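## Task

Pull the wooden spoon out of the jar that holds five utensils (wooden spoon, dark wooden spatula, black nylon turner, red nylon spoon, steel serving spoon). Leave it lying flat on the cutting board with the midpoint of its length above the board, touching none of the table, the jar or the other utensils. The remaining four utensils must still be in the jar and the jar must stand upright. Nothing may count on the robot holding it there. Finish by releasing it and withdrawing the hands.

## Robot and tools

ROBOT. Two arms, left_arm and right_arm, face each other across a table. left_arm's base is on the +y side. The names do not match the sides of any image. Each arm ends in the same five-finger right hand, so hand numbers and axes mean the same thing on both arms.

SCENE FRAME. The origin is on the table top, halfway between the arm bases. z = 0 is the table surface and +z is up. Result lines give each hand point's position in metres, its orientation as a quaternion wxyz, and its linear (m/s) and angular (rad/s) velocity. Printed positions can be slightly wrong, more so when the arm reaches far.

HAND POINT. The hand point sits 0.05 m in front of the palm, where the index pad meets the thumb tip in a pinch. Its +z runs along the straightened fingers, which extend 0.06-0.07 m past it. Its +y points out of the palm. Its +x runs across the palm toward the little finger. On the little-finger side the hand reaches 0.08 m from the point. On the thumb side it reaches 0.02 m with the thumb in front of the palm, and up to 0.09 m otherwise. A wrist bracket on the little-finger side sticks out 0.03 m past the point along +y and 0.11 m across. It can collide with things.

ROW. Every command is a row of 28 numbers, each in [-1, 1]. The first 14 are for left_arm and the last 14 are for right_arm, in this order: dx, dy, dz, rx, ry, rz, little, ring, middle, index, thumb_bend, thumb_turn, force_limit, speed. Send both arms' numbers even if only one arm should move.

ARM NUMBERS. dx to rz are an offset, not a pose. They are measured from the hand point's pose in the latest result that showed it, along that hand point's own axes. Before any result in the scene, and for the second or later call within one reply, they are measured from where the hand is when the command starts. 1.0 equals 0.6 m of translation or 180 degrees. rx, ry, rz form a single rotation vector. Every row in an action uses that same reference, so rows do not add up. All zeros drives the arm back to the reference; it is not a hold.

HAND NUMBERS. For little, ring, middle and index, +1 is straight and -1 is curled into the palm. thumb_bend: +1 straight, -1 fully bent. thumb_turn: +1 beside the palm, -1 across in front of it. A pinch is roughly index -0.22, thumb_bend -0.75, thumb_turn -0.57. force_limit sets the closing stop force linearly: -1 gives about 0 N and +1 gives 10 N (15 N for both thumb motors). It does not limit opening. speed runs from almost zero at -1 to full at +1; at full speed a finger's whole travel takes 0.6 s.

There is no 'no change' value for the hand. To keep a hand as it is, resend the eight hand numbers of its last executed row. If none has been sent yet, use its hand_measured (six values) plus hand_force_limit and hand_speed. With the thumb turned in front, the whole hand can wrap objects 0.035-0.08 m thick, lying across the palm. Turn the thumb before reaching the object. For a gentle grip, close at speed -0.9 or below. To squeeze harder, raise force_limit and send a target further closed than hand_measured.

TOOLS.
execute_actions {"actions": [...], "pictures": bool}. The list holds at most one item:
- An action: {"rows": [[28 numbers], ...], "steps": n}, with 1-15 rows and 3 to 15 steps. Each step lasts 1/30 s and the last row repeats.
- A wait: {"steps": n}, up to 300, counted from the previous result.
- An empty list, which only reports the state.
Images come back only for an empty list or with pictures true. A refused call moves nothing. Each action's result is taken 3 steps early, and those steps run while you reply.
move {"target": [28 numbers], "speed": 0.002-0.5 m/s (default 0.25; turning is capped at twice that in rad/s), "stop_force": 9-40 N}. Each arm travels in a straight line toward its offset target, and both arms finish together within 0.5-10 s. It does not avoid obstacles. With stop_force, an arm stops when its wrist sensor feels that much extra push against its direction of travel, then backs off 2 steps. stop_force is one value for both arms, is refused in the first 0.2 s of a scene, and is unreliable if the hand rotates during the move. Leave it out when pulling away from something you are pressing. The result's move line reports how each arm ended: done, off_target, moving, held, fault or contact. limits=paced means the target was clipped; limits=held means some steps were blocked.
wait {"seconds": 0-10} lets time pass.
zoom_image {"camera", "region": [x0,y0,x1,y1]}, at most 504x504 px. Cameras: cam_high and cam_low are 504x504; cam_left_wrist and cam_right_wrist are 616x616.
show_instructions shows the reference pages.


MOTION. Each step, the commanded pose is clipped to within 100 mm and 16 degrees of the measured pose. Position wins over orientation, and motion lags the command by about 0.17 s. After an action, an arm continues only to its last clipped pose, so check the result and send the remainder. A 'pose unreachable' line or HELD marks mean a clearance check changed or blocked a command.

RESULT FIELDS. hand_measured: each motor's position. hand_stopped_by: one word per motor (moving, target, force, stalled, or fault, which means the motor is dead). hand_load_n: fingertip force, positive when pushed open; if it drops to about 0, the grip is lost. Wrist force and torque are given in the hand's own axes. They have offsets up to about 4 N, noise and ~50 N saturation, and the reading points back into the arm when it presses on something. Joint torque readings are unreliable.

AVOID. Knocking anything off the table, dropping or slamming objects, and pressing hard. Arms are stiff, so a target slightly past a firm surface can fault. A 150 N outside force, or joint load reaching 138 N m (shoulder and elbow) or 25.7 N m (wrists), stops the arm for 10 s. Never let the arms strike or press on each other. Held loads heat the motors: a warning appears at 70 °C and the brakes lock at 85 °C. Loose objects may occasionally be nudged by outside disturbances.

Each tool is called after ">>>" as name(argument=value, ...), one argument or row to a line, values as JSON.

Reference images:

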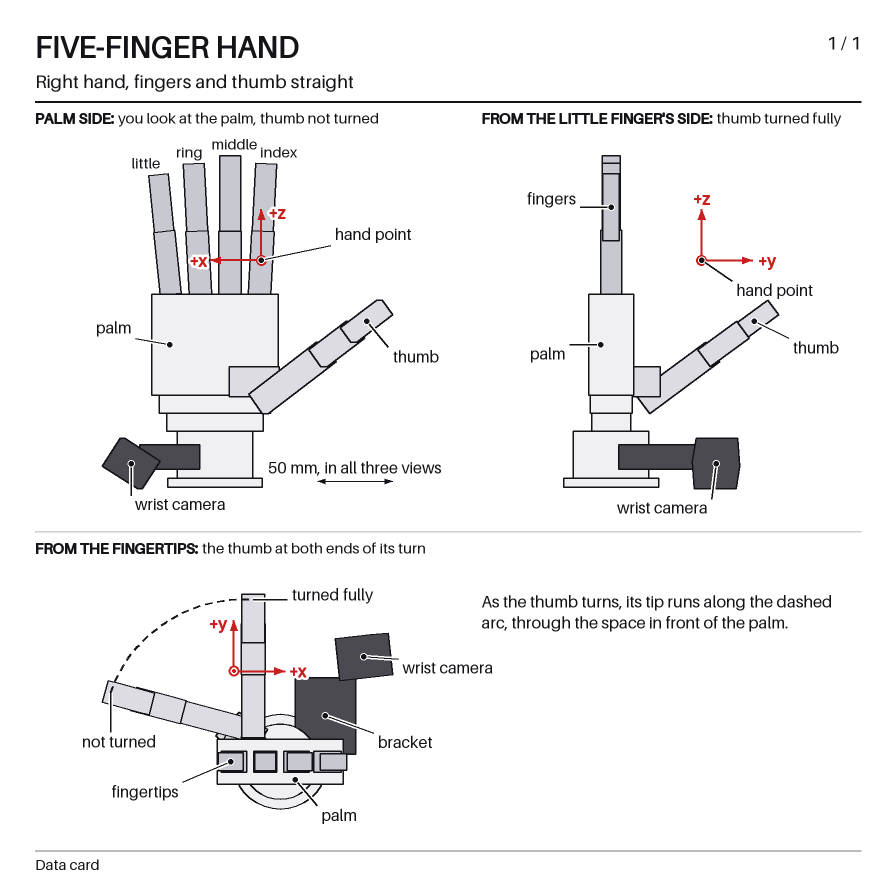

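## Session

>>> execute_actions(
  actions=[],
)

Scene clock: 0.00 s of 5600.00 s.
left_arm: end_effector_position=(+0.2915, +0.4629, +0.4779) hand_measured=(+1.000, +1.000, +1.000, +1.000, +1.000, +1.000) hand_load_n=(+0.0, +0.0, +0.0, +0.0, +0.0, +0.0) hand_stopped_by=(target, target, target, target, target, target) hand_force_limit=0.00 hand_speed=-0.80 end_effector_quat_wxyz=(-0.017, +0.390, +0.921, +0.007) end_effector_velocity=(-0.000, -0.000, -0.000) end_effector_angular_velocity=(+0.000, +0.002, +0.000) | right_arm: end_effector_position=(+0.1703, -0.2667, +0.4699) hand_measured=(+1.000, +1.000, +1.000, +1.000, +1.000, +1.000) hand_load_n=(+0.0, +0.0, +0.0, +0.0, +0.0, +0.0) hand_stopped_by=(target, target, target, target, target, target) hand_force_limit=0.00 hand_speed=-0.80 end_effector_quat_wxyz=(-0.012, -0.303, +0.953, -0.014) end_effector_velocity=(-0.000, +0.000, +0.000) end_effector_angular_velocity=(+0.001, +0.000, -0.000)
Joint positions: left_arm=[ 0.535 -1.721  1.348  1.978  1.583 -1.899] | right_arm=[-1.203 -1.708  1.354  1.95   1.598 -1.855]
Joint velocities: left_arm=[-0.001  0.001 -0.     0.     0.002 -0.001] | right_arm=[-0.    -0.     0.    -0.    -0.001  0.   ]
Joint torques (N m, as the arm reports them, + toward a larger angle): no reading
Motor temperatures (°C, as the motors report them): left_arm=[31 30 30 39 35 42] | right_arm=[33 29 30 40 36 38]
Wrist force (N, on the end effector, along its own x y z axes, offset not removed): no reading
Wrist torque (N m, same axes, about the end effector's origin, offset not removed): no reading
Hand target (left_arm): +0.291, +0.463, +0.478; -0.017, +0.390, +0.921, +0.007
Hand target (right_arm): +0.170, -0.267, +0.470; -0.012, -0.303, +0.953, -0.014

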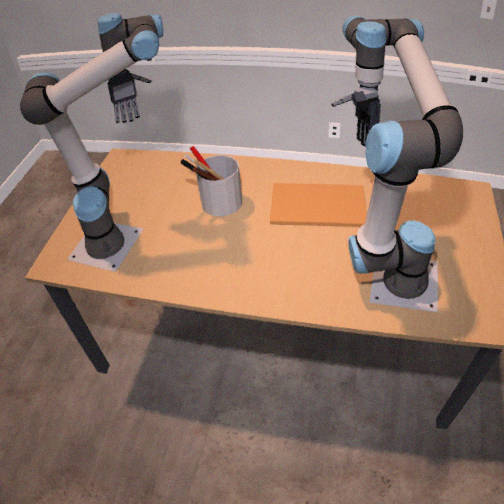

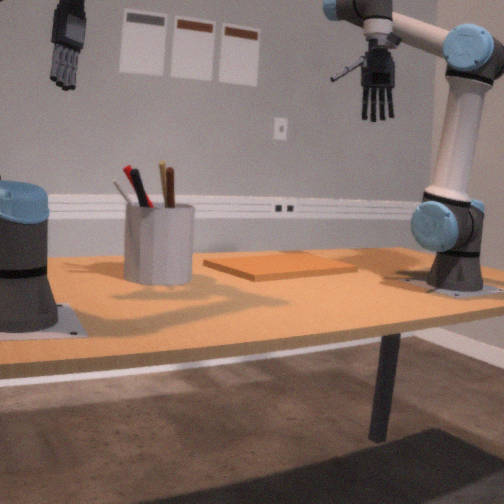

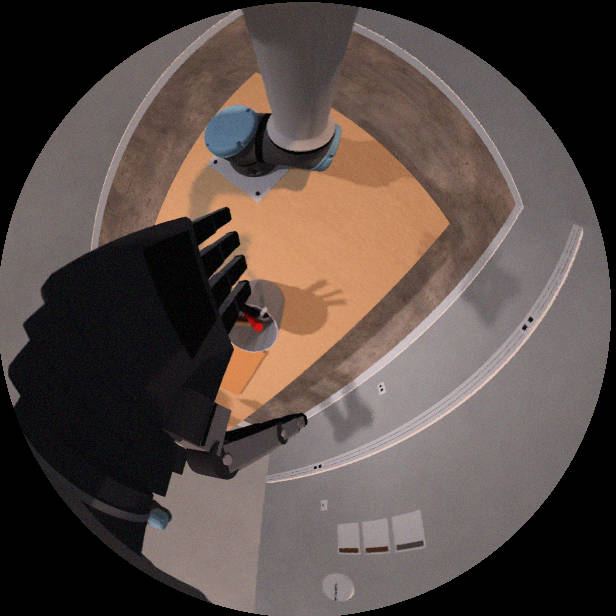

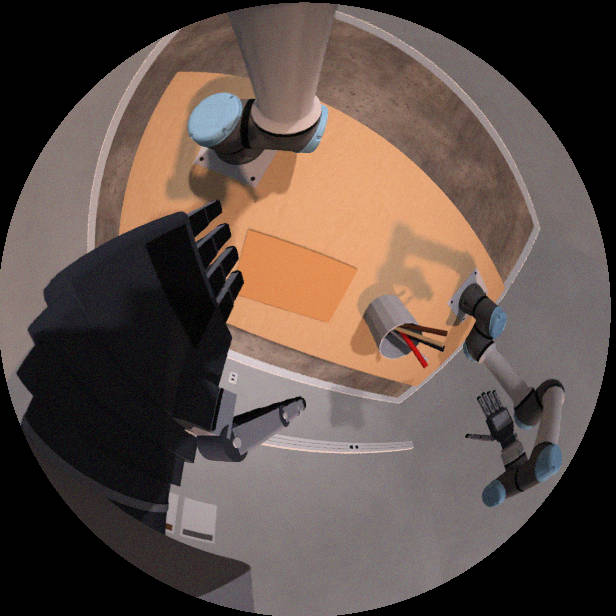

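>>> zoom_image(
  camera="cam_low",
  region=[80, 140, 240, 300],
)

>>> zoom_image(
  camera="cam_high",
  region=[150, 120, 290, 240],
)

Region (80, 140, 240, 300) of cam_low's 504x504 image, scaled by 3.150, with more detail than that image has.

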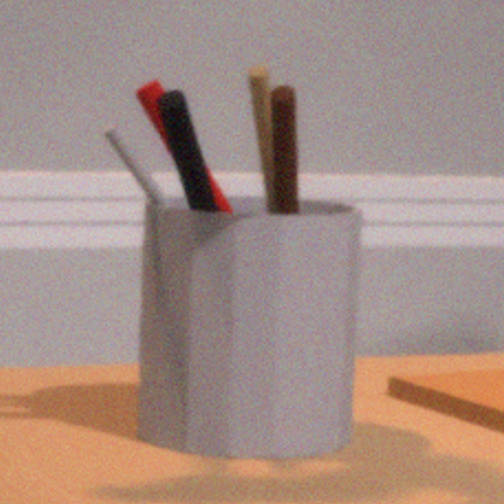

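Region (150, 120, 290, 240) of cam_high's 504x504 image, scaled by 3.600, with more detail than that image has; it fills the top 432 rows of this view, and the rest is white.

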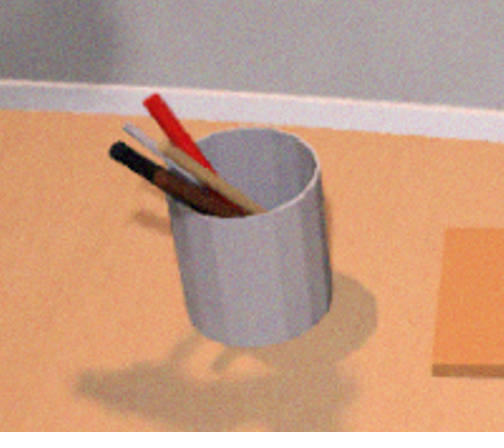

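>>> move(
  target=[-0.205,-0.293,0.1,0,0,0,1,1,1,1,1,1,0,0,0,0,0,0,0,0,1,1,1,1,1,1,0,-0.8],
)

Scene clock: 1.83 s of 5600.00 s.
left_arm: end_effector_position=(+0.2494, +0.2540, +0.4135) hand_measured=(+1.000, +1.000, +1.000, +1.000, +1.000, +1.000) hand_load_n=(+0.0, +0.0, +0.0, +0.0, +0.0, +0.0) hand_stopped_by=(target, target, target, target, target, target) hand_force_limit=0.00 hand_speed=0.00 end_effector_quat_wxyz=(-0.017, +0.390, +0.921, +0.006) end_effector_velocity=(+0.001, -0.003, -0.000) end_effector_angular_velocity=(-0.001, -0.002, +0.002) | right_arm: end_effector_position=(+0.1703, -0.2667, +0.4699) hand_measured=(+1.000, +1.000, +1.000, +1.000, +1.000, +1.000) hand_load_n=(+0.0, +0.0, +0.0, +0.0, +0.0, +0.0) hand_stopped_by=(target, target, target, target, target, target) hand_force_limit=0.00 hand_speed=-0.80 end_effector_quat_wxyz=(-0.012, -0.303, +0.953, -0.014) end_effector_velocity=(-0.000, -0.000, -0.000) end_effector_angular_velocity=(-0.000, +0.000, +0.001)
Joint positions: left_arm=[ 0.187 -1.42   1.216  1.802  1.595 -2.247] | right_arm=[-1.203 -1.708  1.354  1.95   1.598 -1.855]
Joint velocities: left_arm=[-0.     0.007 -0.007 -0.001 -0.001 -0.003] | right_arm=[ 0.     0.     0.     0.     0.    -0.001]
Joint torques (N m, as the arm reports them, + toward a larger angle): left_arm=[ -6.98 -11.75 -26.04   2.    -2.19  -2.09] | right_arm=[ -0.31 -10.77 -18.25   2.67   0.18   0.15]
Motor temperatures (°C, as the motors report them): left_arm=[31 30 30 39 35 42] | right_arm=[33 29 30 40 36 38]
Wrist force (N, on the end effector, along its own x y z axes, offset not removed): left_arm=[-0.4 -1.5 0.8] | right_arm=[0.2 2.4 2.5]
Wrist torque (N m, same axes, about the end effector's origin, offset not removed): left_arm=[-0.23 -0.26 0.00] | right_arm=[0.37 -0.27 -0.02]
Hand target (left_arm): +0.249, +0.254, +0.413; -0.017, +0.390, +0.921, +0.006
Hand target (right_arm): +0.170, -0.267, +0.470; -0.012, -0.303, +0.953, -0.014
Off the commanded pose (left_arm): 0.000 m, 0 deg.
Off the commanded pose (right_arm): 0.000 m, 0 deg.
Kept back: nothing.
move: done

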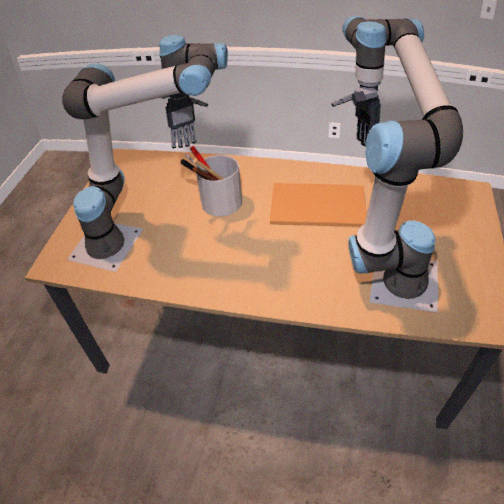

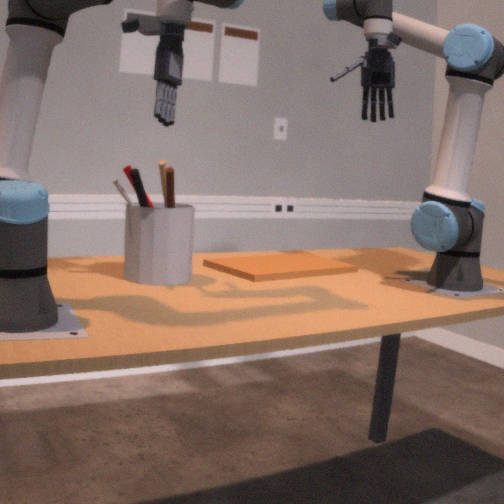

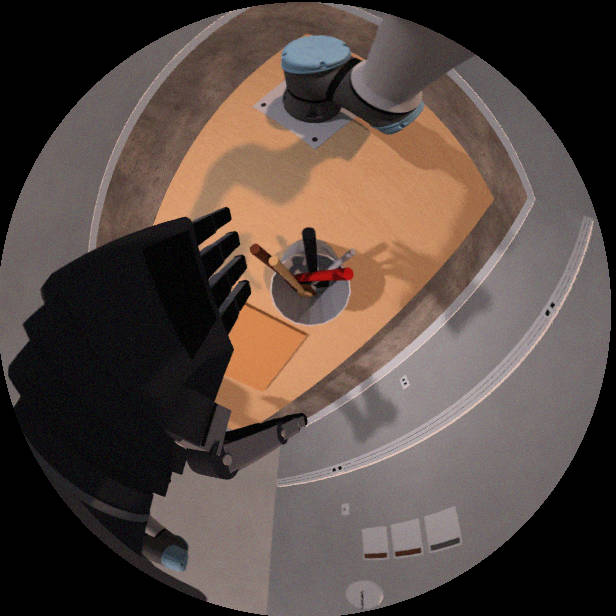

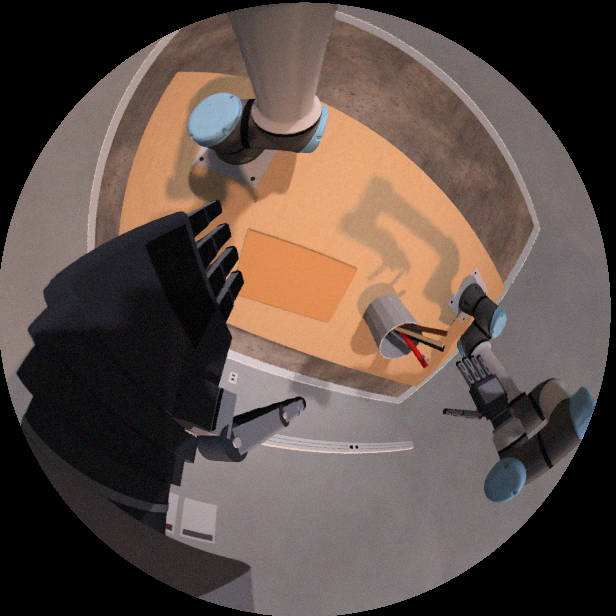

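>>> move(
  target=[0,0,0.15,0,0,0,1,1,1,1,1,1,0,0,0,0,0,0,0,0,1,1,1,1,1,1,0,-0.8],
)

>>> zoom_image(
  camera="cam_left_wrist",
  region=[160, 160, 460, 460],
)

Scene clock: 3.23 s of 5600.00 s.
left_arm: end_effector_position=(+0.2470, +0.2563, +0.3239) hand_measured=(+1.000, +1.000, +1.000, +1.000, +1.000, +1.000) hand_load_n=(+0.0, +0.0, +0.0, +0.0, +0.0, +0.0) hand_stopped_by=(target, target, target, target, target, target) hand_force_limit=0.00 hand_speed=0.00 end_effector_quat_wxyz=(-0.017, +0.390, +0.921, +0.006) end_effector_velocity=(-0.000, -0.000, -0.003) end_effector_angular_velocity=(-0.002, -0.001, +0.001) | right_arm: end_effector_position=(+0.1703, -0.2667, +0.4699) hand_measured=(+1.000, +1.000, +1.000, +1.000, +1.000, +1.000) hand_load_n=(+0.0, +0.0, +0.0, +0.0, +0.0, +0.0) hand_stopped_by=(target, target, target, target, target, target) hand_force_limit=0.00 hand_speed=-0.80 end_effector_quat_wxyz=(-0.012, -0.303, +0.953, -0.014) end_effector_velocity=(+0.000, -0.000, +0.000) end_effector_angular_velocity=(-0.000, -0.000, -0.002)
Joint positions: left_arm=[ 0.18  -1.447  1.477  1.568  1.595 -2.254] | right_arm=[-1.203 -1.708  1.354  1.95   1.598 -1.855]
Joint velocities: left_arm=[-0.001 -0.     0.007 -0.009 -0.001 -0.001] | right_arm=[-0.002 -0.     0.     0.     0.     0.   ]
Joint torques (N m, as the arm reports them, + toward a larger angle): left_arm=[ -7.88 -38.17 -13.04  -0.56  -2.    -2.34] | right_arm=[  0.41 -11.33 -17.39   2.74   0.18   0.13]
Motor temperatures (°C, as the motors report them): left_arm=[31 30 30 39 35 42] | right_arm=[33 29 30 40 36 38]
Wrist force (N, on the end effector, along its own x y z axes, offset not removed): left_arm=[-0.3 -0.4 0.0] | right_arm=[0.3 0.9 1.7]
Wrist torque (N m, same axes, about the end effector's origin, offset not removed): left_arm=[0.04 -0.16 0.00] | right_arm=[0.15 -0.26 -0.07]
Hand target (left_arm): +0.247, +0.256, +0.324; -0.017, +0.390, +0.921, +0.006
Hand target (right_arm): +0.170, -0.267, +0.470; -0.012, -0.303, +0.953, -0.014
Off the commanded pose (left_arm): 0.000 m, 0 deg.
Off the commanded pose (right_arm): 0.000 m, 0 deg.
Kept back: nothing.
move: done

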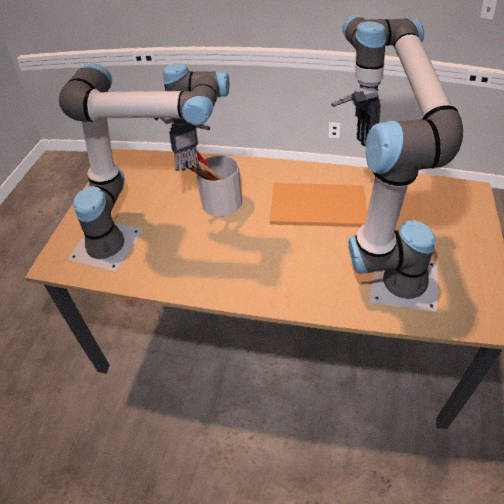

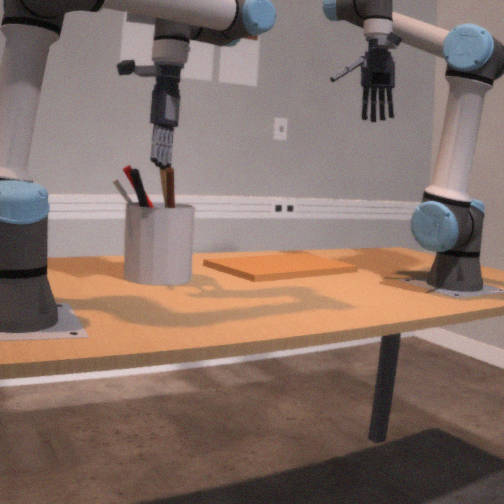

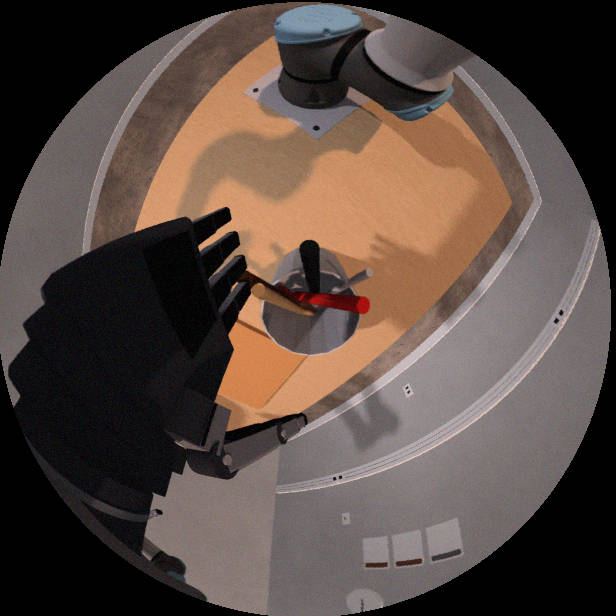

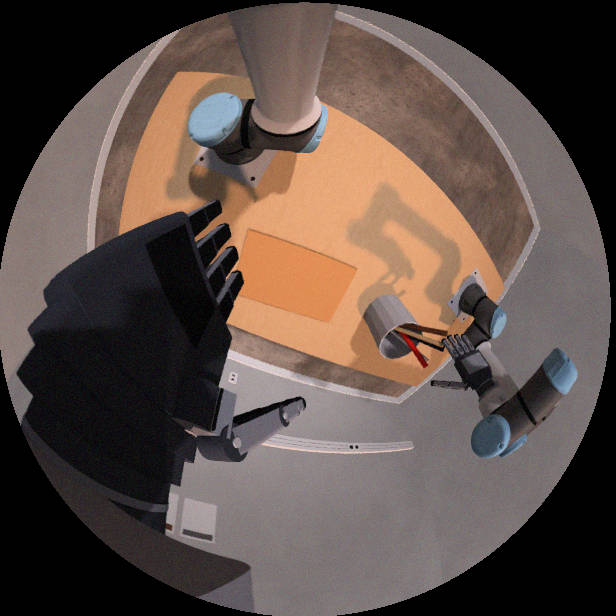

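Region (160, 160, 460, 460) of cam_left_wrist's 616x616 image, scaled by 1.680, with more detail than that image has.

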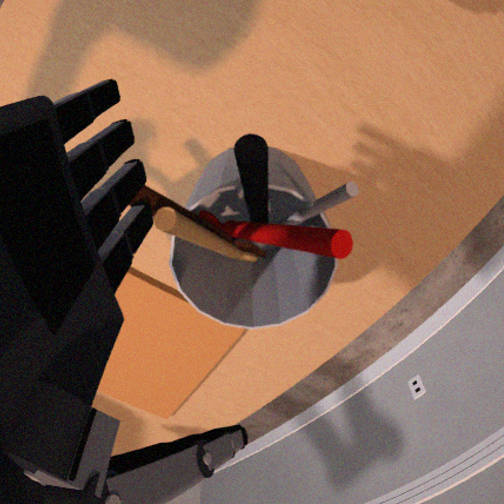

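>>> move(
  target=[-0.008,-0.1,0.06,0.333,0,0,1,1,1,0.4,0.2,-0.57,-0.2,0,0,0,0,0,0,0,1,1,1,1,1,1,0,-0.8],
  speed=0.12,
)

>>> zoom_image(
  camera="cam_low",
  region=[60, 60, 260, 260],
)

>>> zoom_image(
  camera="cam_high",
  region=[130, 80, 290, 240],
)

Scene clock: 8.50 s of 5600.00 s.
left_arm: end_effector_position=(+0.2063, +0.2121, +0.2878) hand_measured=(+1.000, +1.000, +1.000, +0.400, +0.200, -0.570) hand_load_n=(+0.0, +0.0, +0.0, +0.0, -1.0, -1.5) hand_stopped_by=(target, target, target, target, target, target) hand_force_limit=-0.20 hand_speed=0.00 end_effector_quat_wxyz=(-0.209, +0.329, +0.801, -0.453) end_effector_velocity=(-0.002, -0.001, -0.001) end_effector_angular_velocity=(-0.009, +0.013, -0.001) | right_arm: end_effector_position=(+0.1703, -0.2667, +0.4699) hand_measured=(+1.000, +1.000, +1.000, +1.000, +1.000, +1.000) hand_load_n=(+0.0, +0.0, +0.0, +0.0, +0.0, +0.0) hand_stopped_by=(target, target, target, target, target, target) hand_force_limit=0.00 hand_speed=-0.80 end_effector_quat_wxyz=(-0.012, -0.303, +0.953, -0.014) end_effector_velocity=(+0.001, -0.001, -0.000) end_effector_angular_velocity=(-0.001, +0.000, -0.002)
Joint positions: left_arm=[ 0.684 -1.456  1.693  1.067  2.594 -1.922] | right_arm=[-1.203 -1.708  1.354  1.95   1.598 -1.855]
Joint velocities: left_arm=[ 0.003  0.003  0.006 -0.009  0.016 -0.   ] | right_arm=[-0.002  0.     0.    -0.     0.001 -0.   ]
Joint torques (N m, as the arm reports them, + toward a larger angle): left_arm=[  7.69  -8.61 -12.3   -0.8    3.31   2.44] | right_arm=[  0.35 -11.51 -17.99   2.84   0.19   0.04]
Motor temperatures (°C, as the motors report them): left_arm=[31 30 30 39 35 42] | right_arm=[33 29 30 40 36 38]
Wrist force (N, on the end effector, along its own x y z axes, offset not removed): left_arm=[1.9 -2.7 -1.0] | right_arm=[1.9 0.5 2.2]
Wrist torque (N m, same axes, about the end effector's origin, offset not removed): left_arm=[-0.03 -0.30 0.11] | right_arm=[0.12 -0.49 0.08]
Hand target (left_arm): +0.206, +0.212, +0.288; -0.209, +0.329, +0.801, -0.454
Hand target (right_arm): +0.170, -0.267, +0.470; -0.012, -0.303, +0.953, -0.014
Off the commanded pose (left_arm): 0.000 m, 0 deg.
Off the commanded pose (right_arm): 0.000 m, 0 deg.
Kept back: nothing.
move: done

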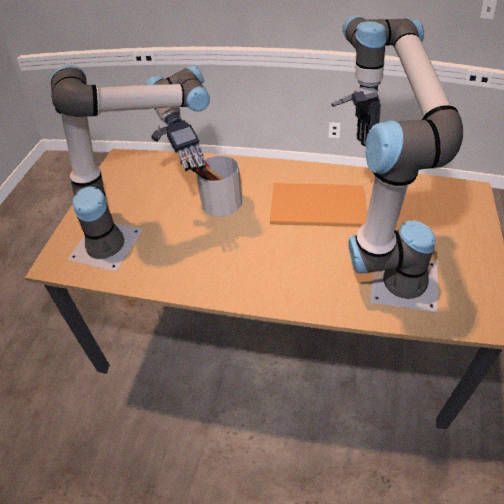

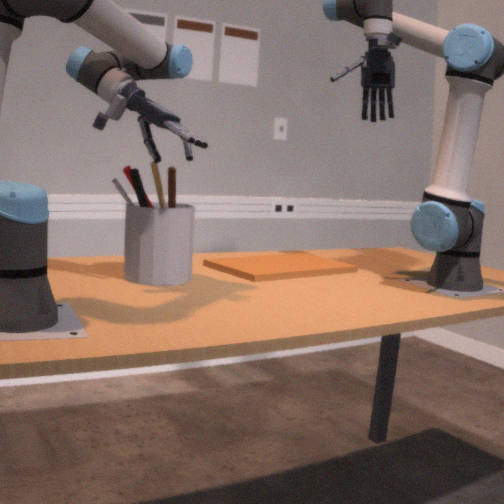

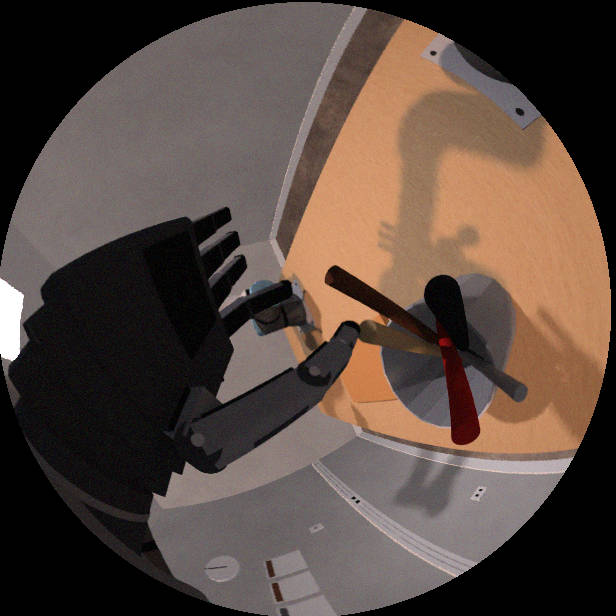

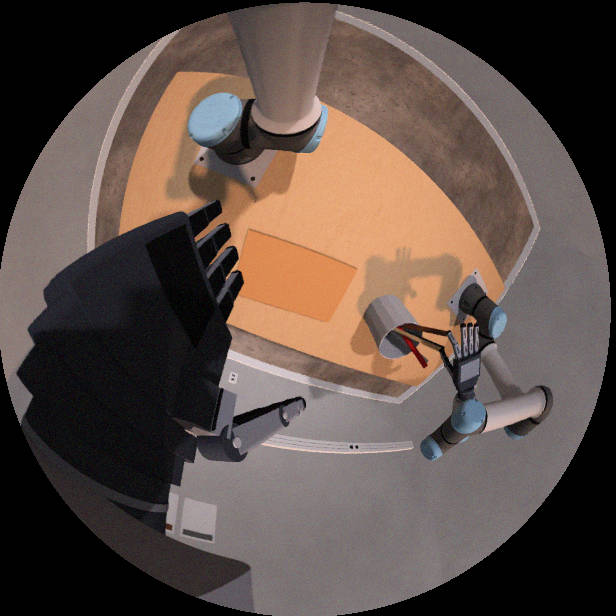

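Region (60, 60, 260, 260) of cam_low's 504x504 image, scaled by 2.520, with more detail than that image has.

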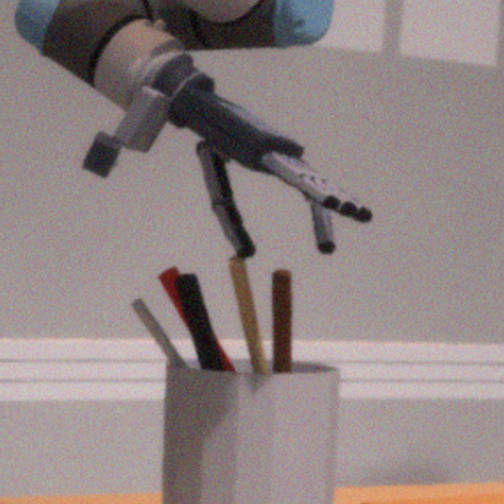

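Region (130, 80, 290, 240) of cam_high's 504x504 image, scaled by 3.150, with more detail than that image has.

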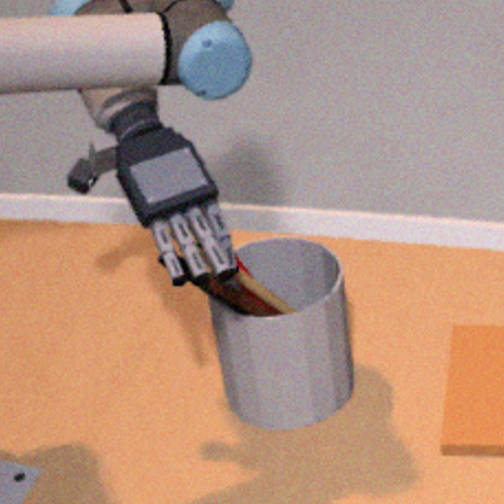

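>>> move(
  target=[0,0.017,-0.047,0,0,0,1,1,1,0.4,0.2,-0.57,-0.2,0,0,0,0,0,0,0,1,1,1,1,1,1,0,-0.8],
  speed=0.06,
)

>>> move(
  target=[0,0.05,0,0,0,0,1,1,1,0.4,0.2,-0.57,-0.2,0,0,0,0,0,0,0,1,1,1,1,1,1,0,-0.8],
  speed=0.04,
)

>>> zoom_image(
  camera="cam_low",
  region=[60, 60, 260, 260],
)

Scene clock: 9.70 s of 5600.00 s.
left_arm: end_effector_position=(+0.2273, +0.2323, +0.2930) hand_measured=(+1.000, +1.000, +1.000, +0.400, +0.200, -0.570) hand_load_n=(+0.0, +0.0, +0.0, +0.0, +0.0, +0.0) hand_stopped_by=(target, target, target, target, target, target) hand_force_limit=-0.20 hand_speed=0.00 end_effector_quat_wxyz=(-0.208, +0.329, +0.802, -0.453) end_effector_velocity=(+0.002, +0.002, +0.000) end_effector_angular_velocity=(-0.000, +0.001, -0.003) | right_arm: end_effector_position=(+0.1703, -0.2667, +0.4699) hand_measured=(+1.000, +1.000, +1.000, +1.000, +1.000, +1.000) hand_load_n=(+0.0, +0.0, +0.0, +0.0, +0.0, +0.0) hand_stopped_by=(target, target, target, target, target, target) hand_force_limit=0.00 hand_speed=-0.80 end_effector_quat_wxyz=(-0.012, -0.303, +0.953, -0.014) end_effector_velocity=(-0.000, -0.000, +0.000) end_effector_angular_velocity=(+0.000, -0.001, +0.002)
Joint positions: left_arm=[ 0.769 -1.428  1.682  1.189  2.611 -1.759] | right_arm=[-1.203 -1.708  1.354  1.95   1.598 -1.855]
Joint velocities: left_arm=[ 0.009  0.006 -0.002  0.018  0.002  0.025] | right_arm=[ 0.    -0.001 -0.    -0.    -0.    -0.002]
Joint torques (N m, as the arm reports them, + toward a larger angle): left_arm=[  7.45 -12.33 -27.05   4.62   3.61   2.69] | right_arm=[ -0.45 -11.1  -18.34   2.71   0.2   -0.02]
Motor temperatures (°C, as the motors report them): left_arm=[31 30 30 39 35 42] | right_arm=[33 29 30 40 36 38]
Wrist force (N, on the end effector, along its own x y z axes, offset not removed): left_arm=[0.0 -1.4 1.4] | right_arm=[0.8 4.0 2.3]
Wrist torque (N m, same axes, about the end effector's origin, offset not removed): left_arm=[-0.21 -0.26 0.09] | right_arm=[0.61 -0.33 0.09]
Hand target (left_arm): +0.228, +0.233, +0.293; -0.209, +0.330, +0.802, -0.453
Hand target (right_arm): +0.170, -0.267, +0.470; -0.012, -0.303, +0.953, -0.014
Off the commanded pose (left_arm): 0.000 m, 0 deg.
Off the commanded pose (right_arm): 0.000 m, 0 deg.
Kept back: nothing.
move: done

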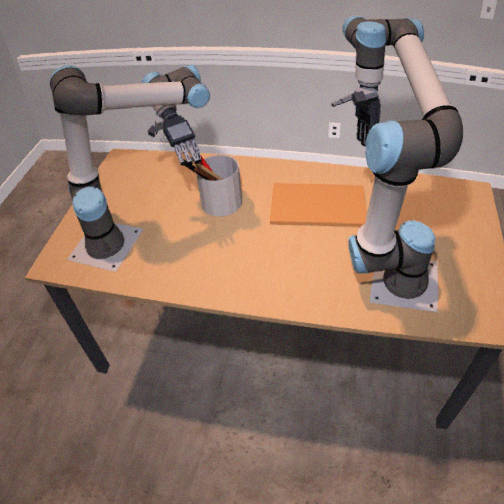

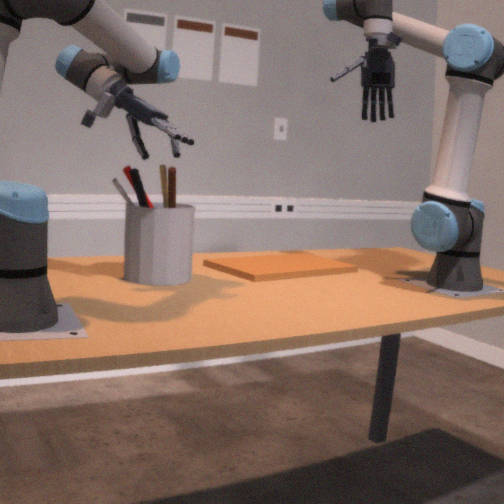

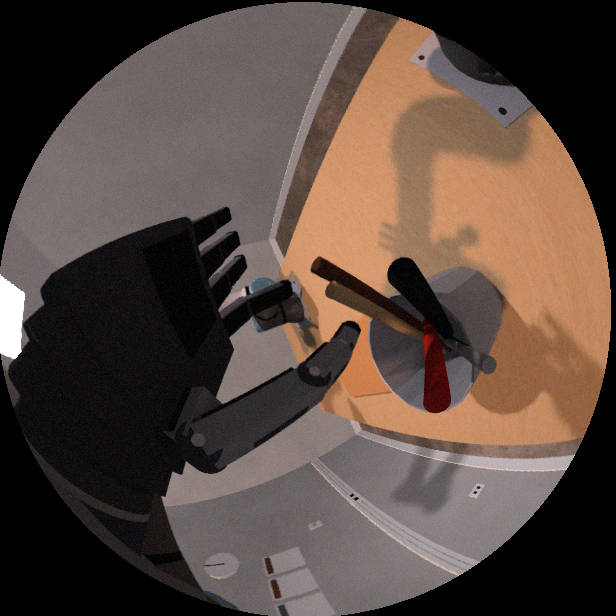

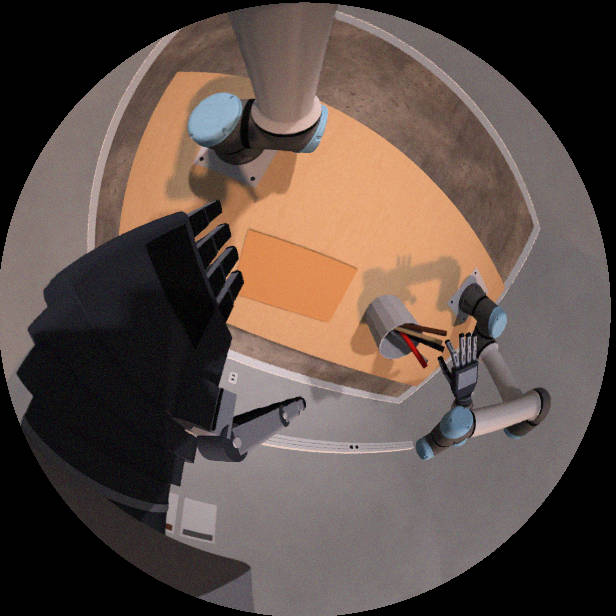

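Scene clock: 10.87 s of 5600.00 s.
left_arm: end_effector_position=(+0.2373, +0.2433, +0.2674) hand_measured=(+1.000, +1.000, +1.000, +0.400, +0.200, -0.570) hand_load_n=(+0.0, +0.0, +0.0, +0.0, +0.0, +0.0) hand_stopped_by=(target, target, target, target, target, target) hand_force_limit=-0.20 hand_speed=0.00 end_effector_quat_wxyz=(-0.208, +0.329, +0.802, -0.453) end_effector_velocity=(+0.001, +0.001, -0.003) end_effector_angular_velocity=(+0.001, +0.001, -0.001) | right_arm: end_effector_position=(+0.1703, -0.2667, +0.4699) hand_measured=(+1.000, +1.000, +1.000, +1.000, +1.000, +1.000) hand_load_n=(+0.0, +0.0, +0.0, +0.0, +0.0, +0.0) hand_stopped_by=(target, target, target, target, target, target) hand_force_limit=0.00 hand_speed=-0.80 end_effector_quat_wxyz=(-0.012, -0.303, +0.953, -0.014) end_effector_velocity=(-0.000, +0.000, +0.000) end_effector_angular_velocity=(-0.000, -0.000, +0.001)
Joint positions: left_arm=[ 0.812 -1.395  1.732  1.18   2.615 -1.675] | right_arm=[-1.203 -1.708  1.354  1.95   1.598 -1.855]
Joint velocities: left_arm=[0.004 0.006 0.004 0.001 0.001 0.01 ] | right_arm=[ 0.001  0.    -0.    -0.     0.001  0.   ]
Joint torques (N m, as the arm reports them, + toward a larger angle): left_arm=[  5.47 -13.35 -12.06   0.07   3.97   2.13] | right_arm=[  0.25 -10.71 -17.78   2.84   0.16   0.16]
Motor temperatures (°C, as the motors report them): left_arm=[31 30 30 39 35 42] | right_arm=[33 29 30 40 36 38]
Wrist force (N, on the end effector, along its own x y z axes, offset not removed): left_arm=[0.5 -0.7 0.6] | right_arm=[2.3 2.9 0.6]
Wrist torque (N m, same axes, about the end effector's origin, offset not removed): left_arm=[-0.11 -0.41 0.13] | right_arm=[0.47 -0.51 0.11]
Hand target (left_arm): +0.237, +0.243, +0.267; -0.208, +0.329, +0.802, -0.453
Hand target (right_arm): +0.170, -0.267, +0.470; -0.012, -0.303, +0.953, -0.014
Off the commanded pose (left_arm): 0.000 m, 0 deg.
Off the commanded pose (right_arm): 0.000 m, 0 deg.
Kept back: nothing.
move: done

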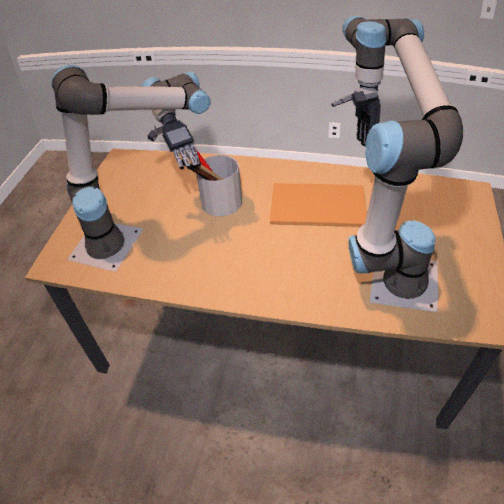

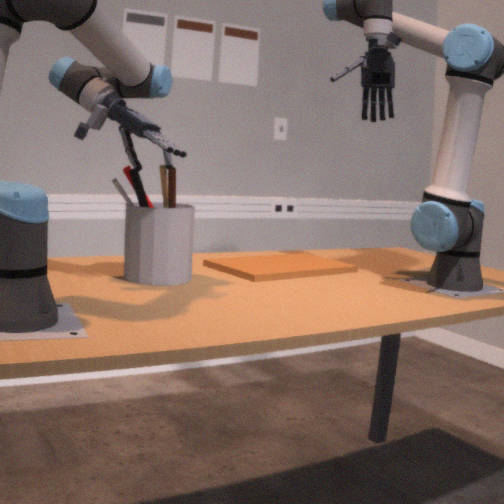

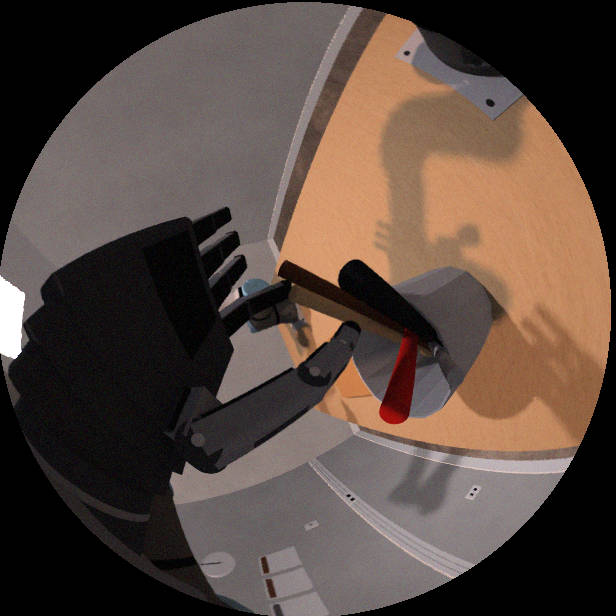

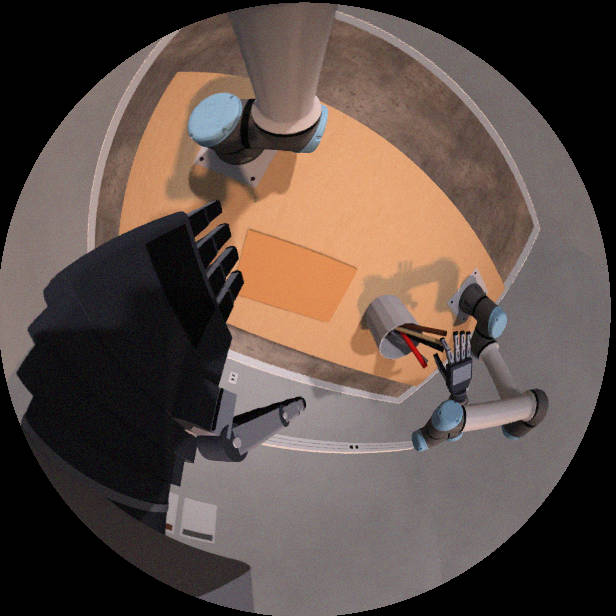

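Region (60, 60, 260, 260) of cam_low's 504x504 image, scaled by 2.520, with more detail than that image has.

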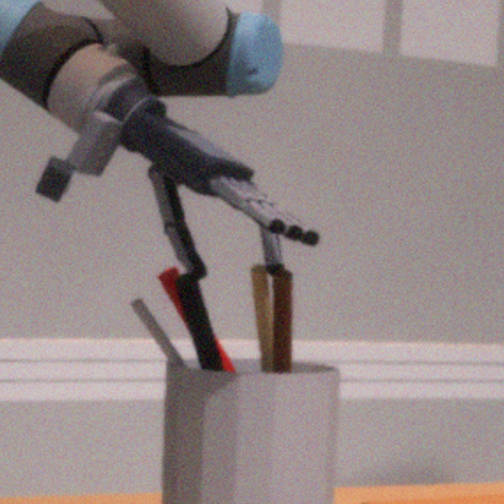

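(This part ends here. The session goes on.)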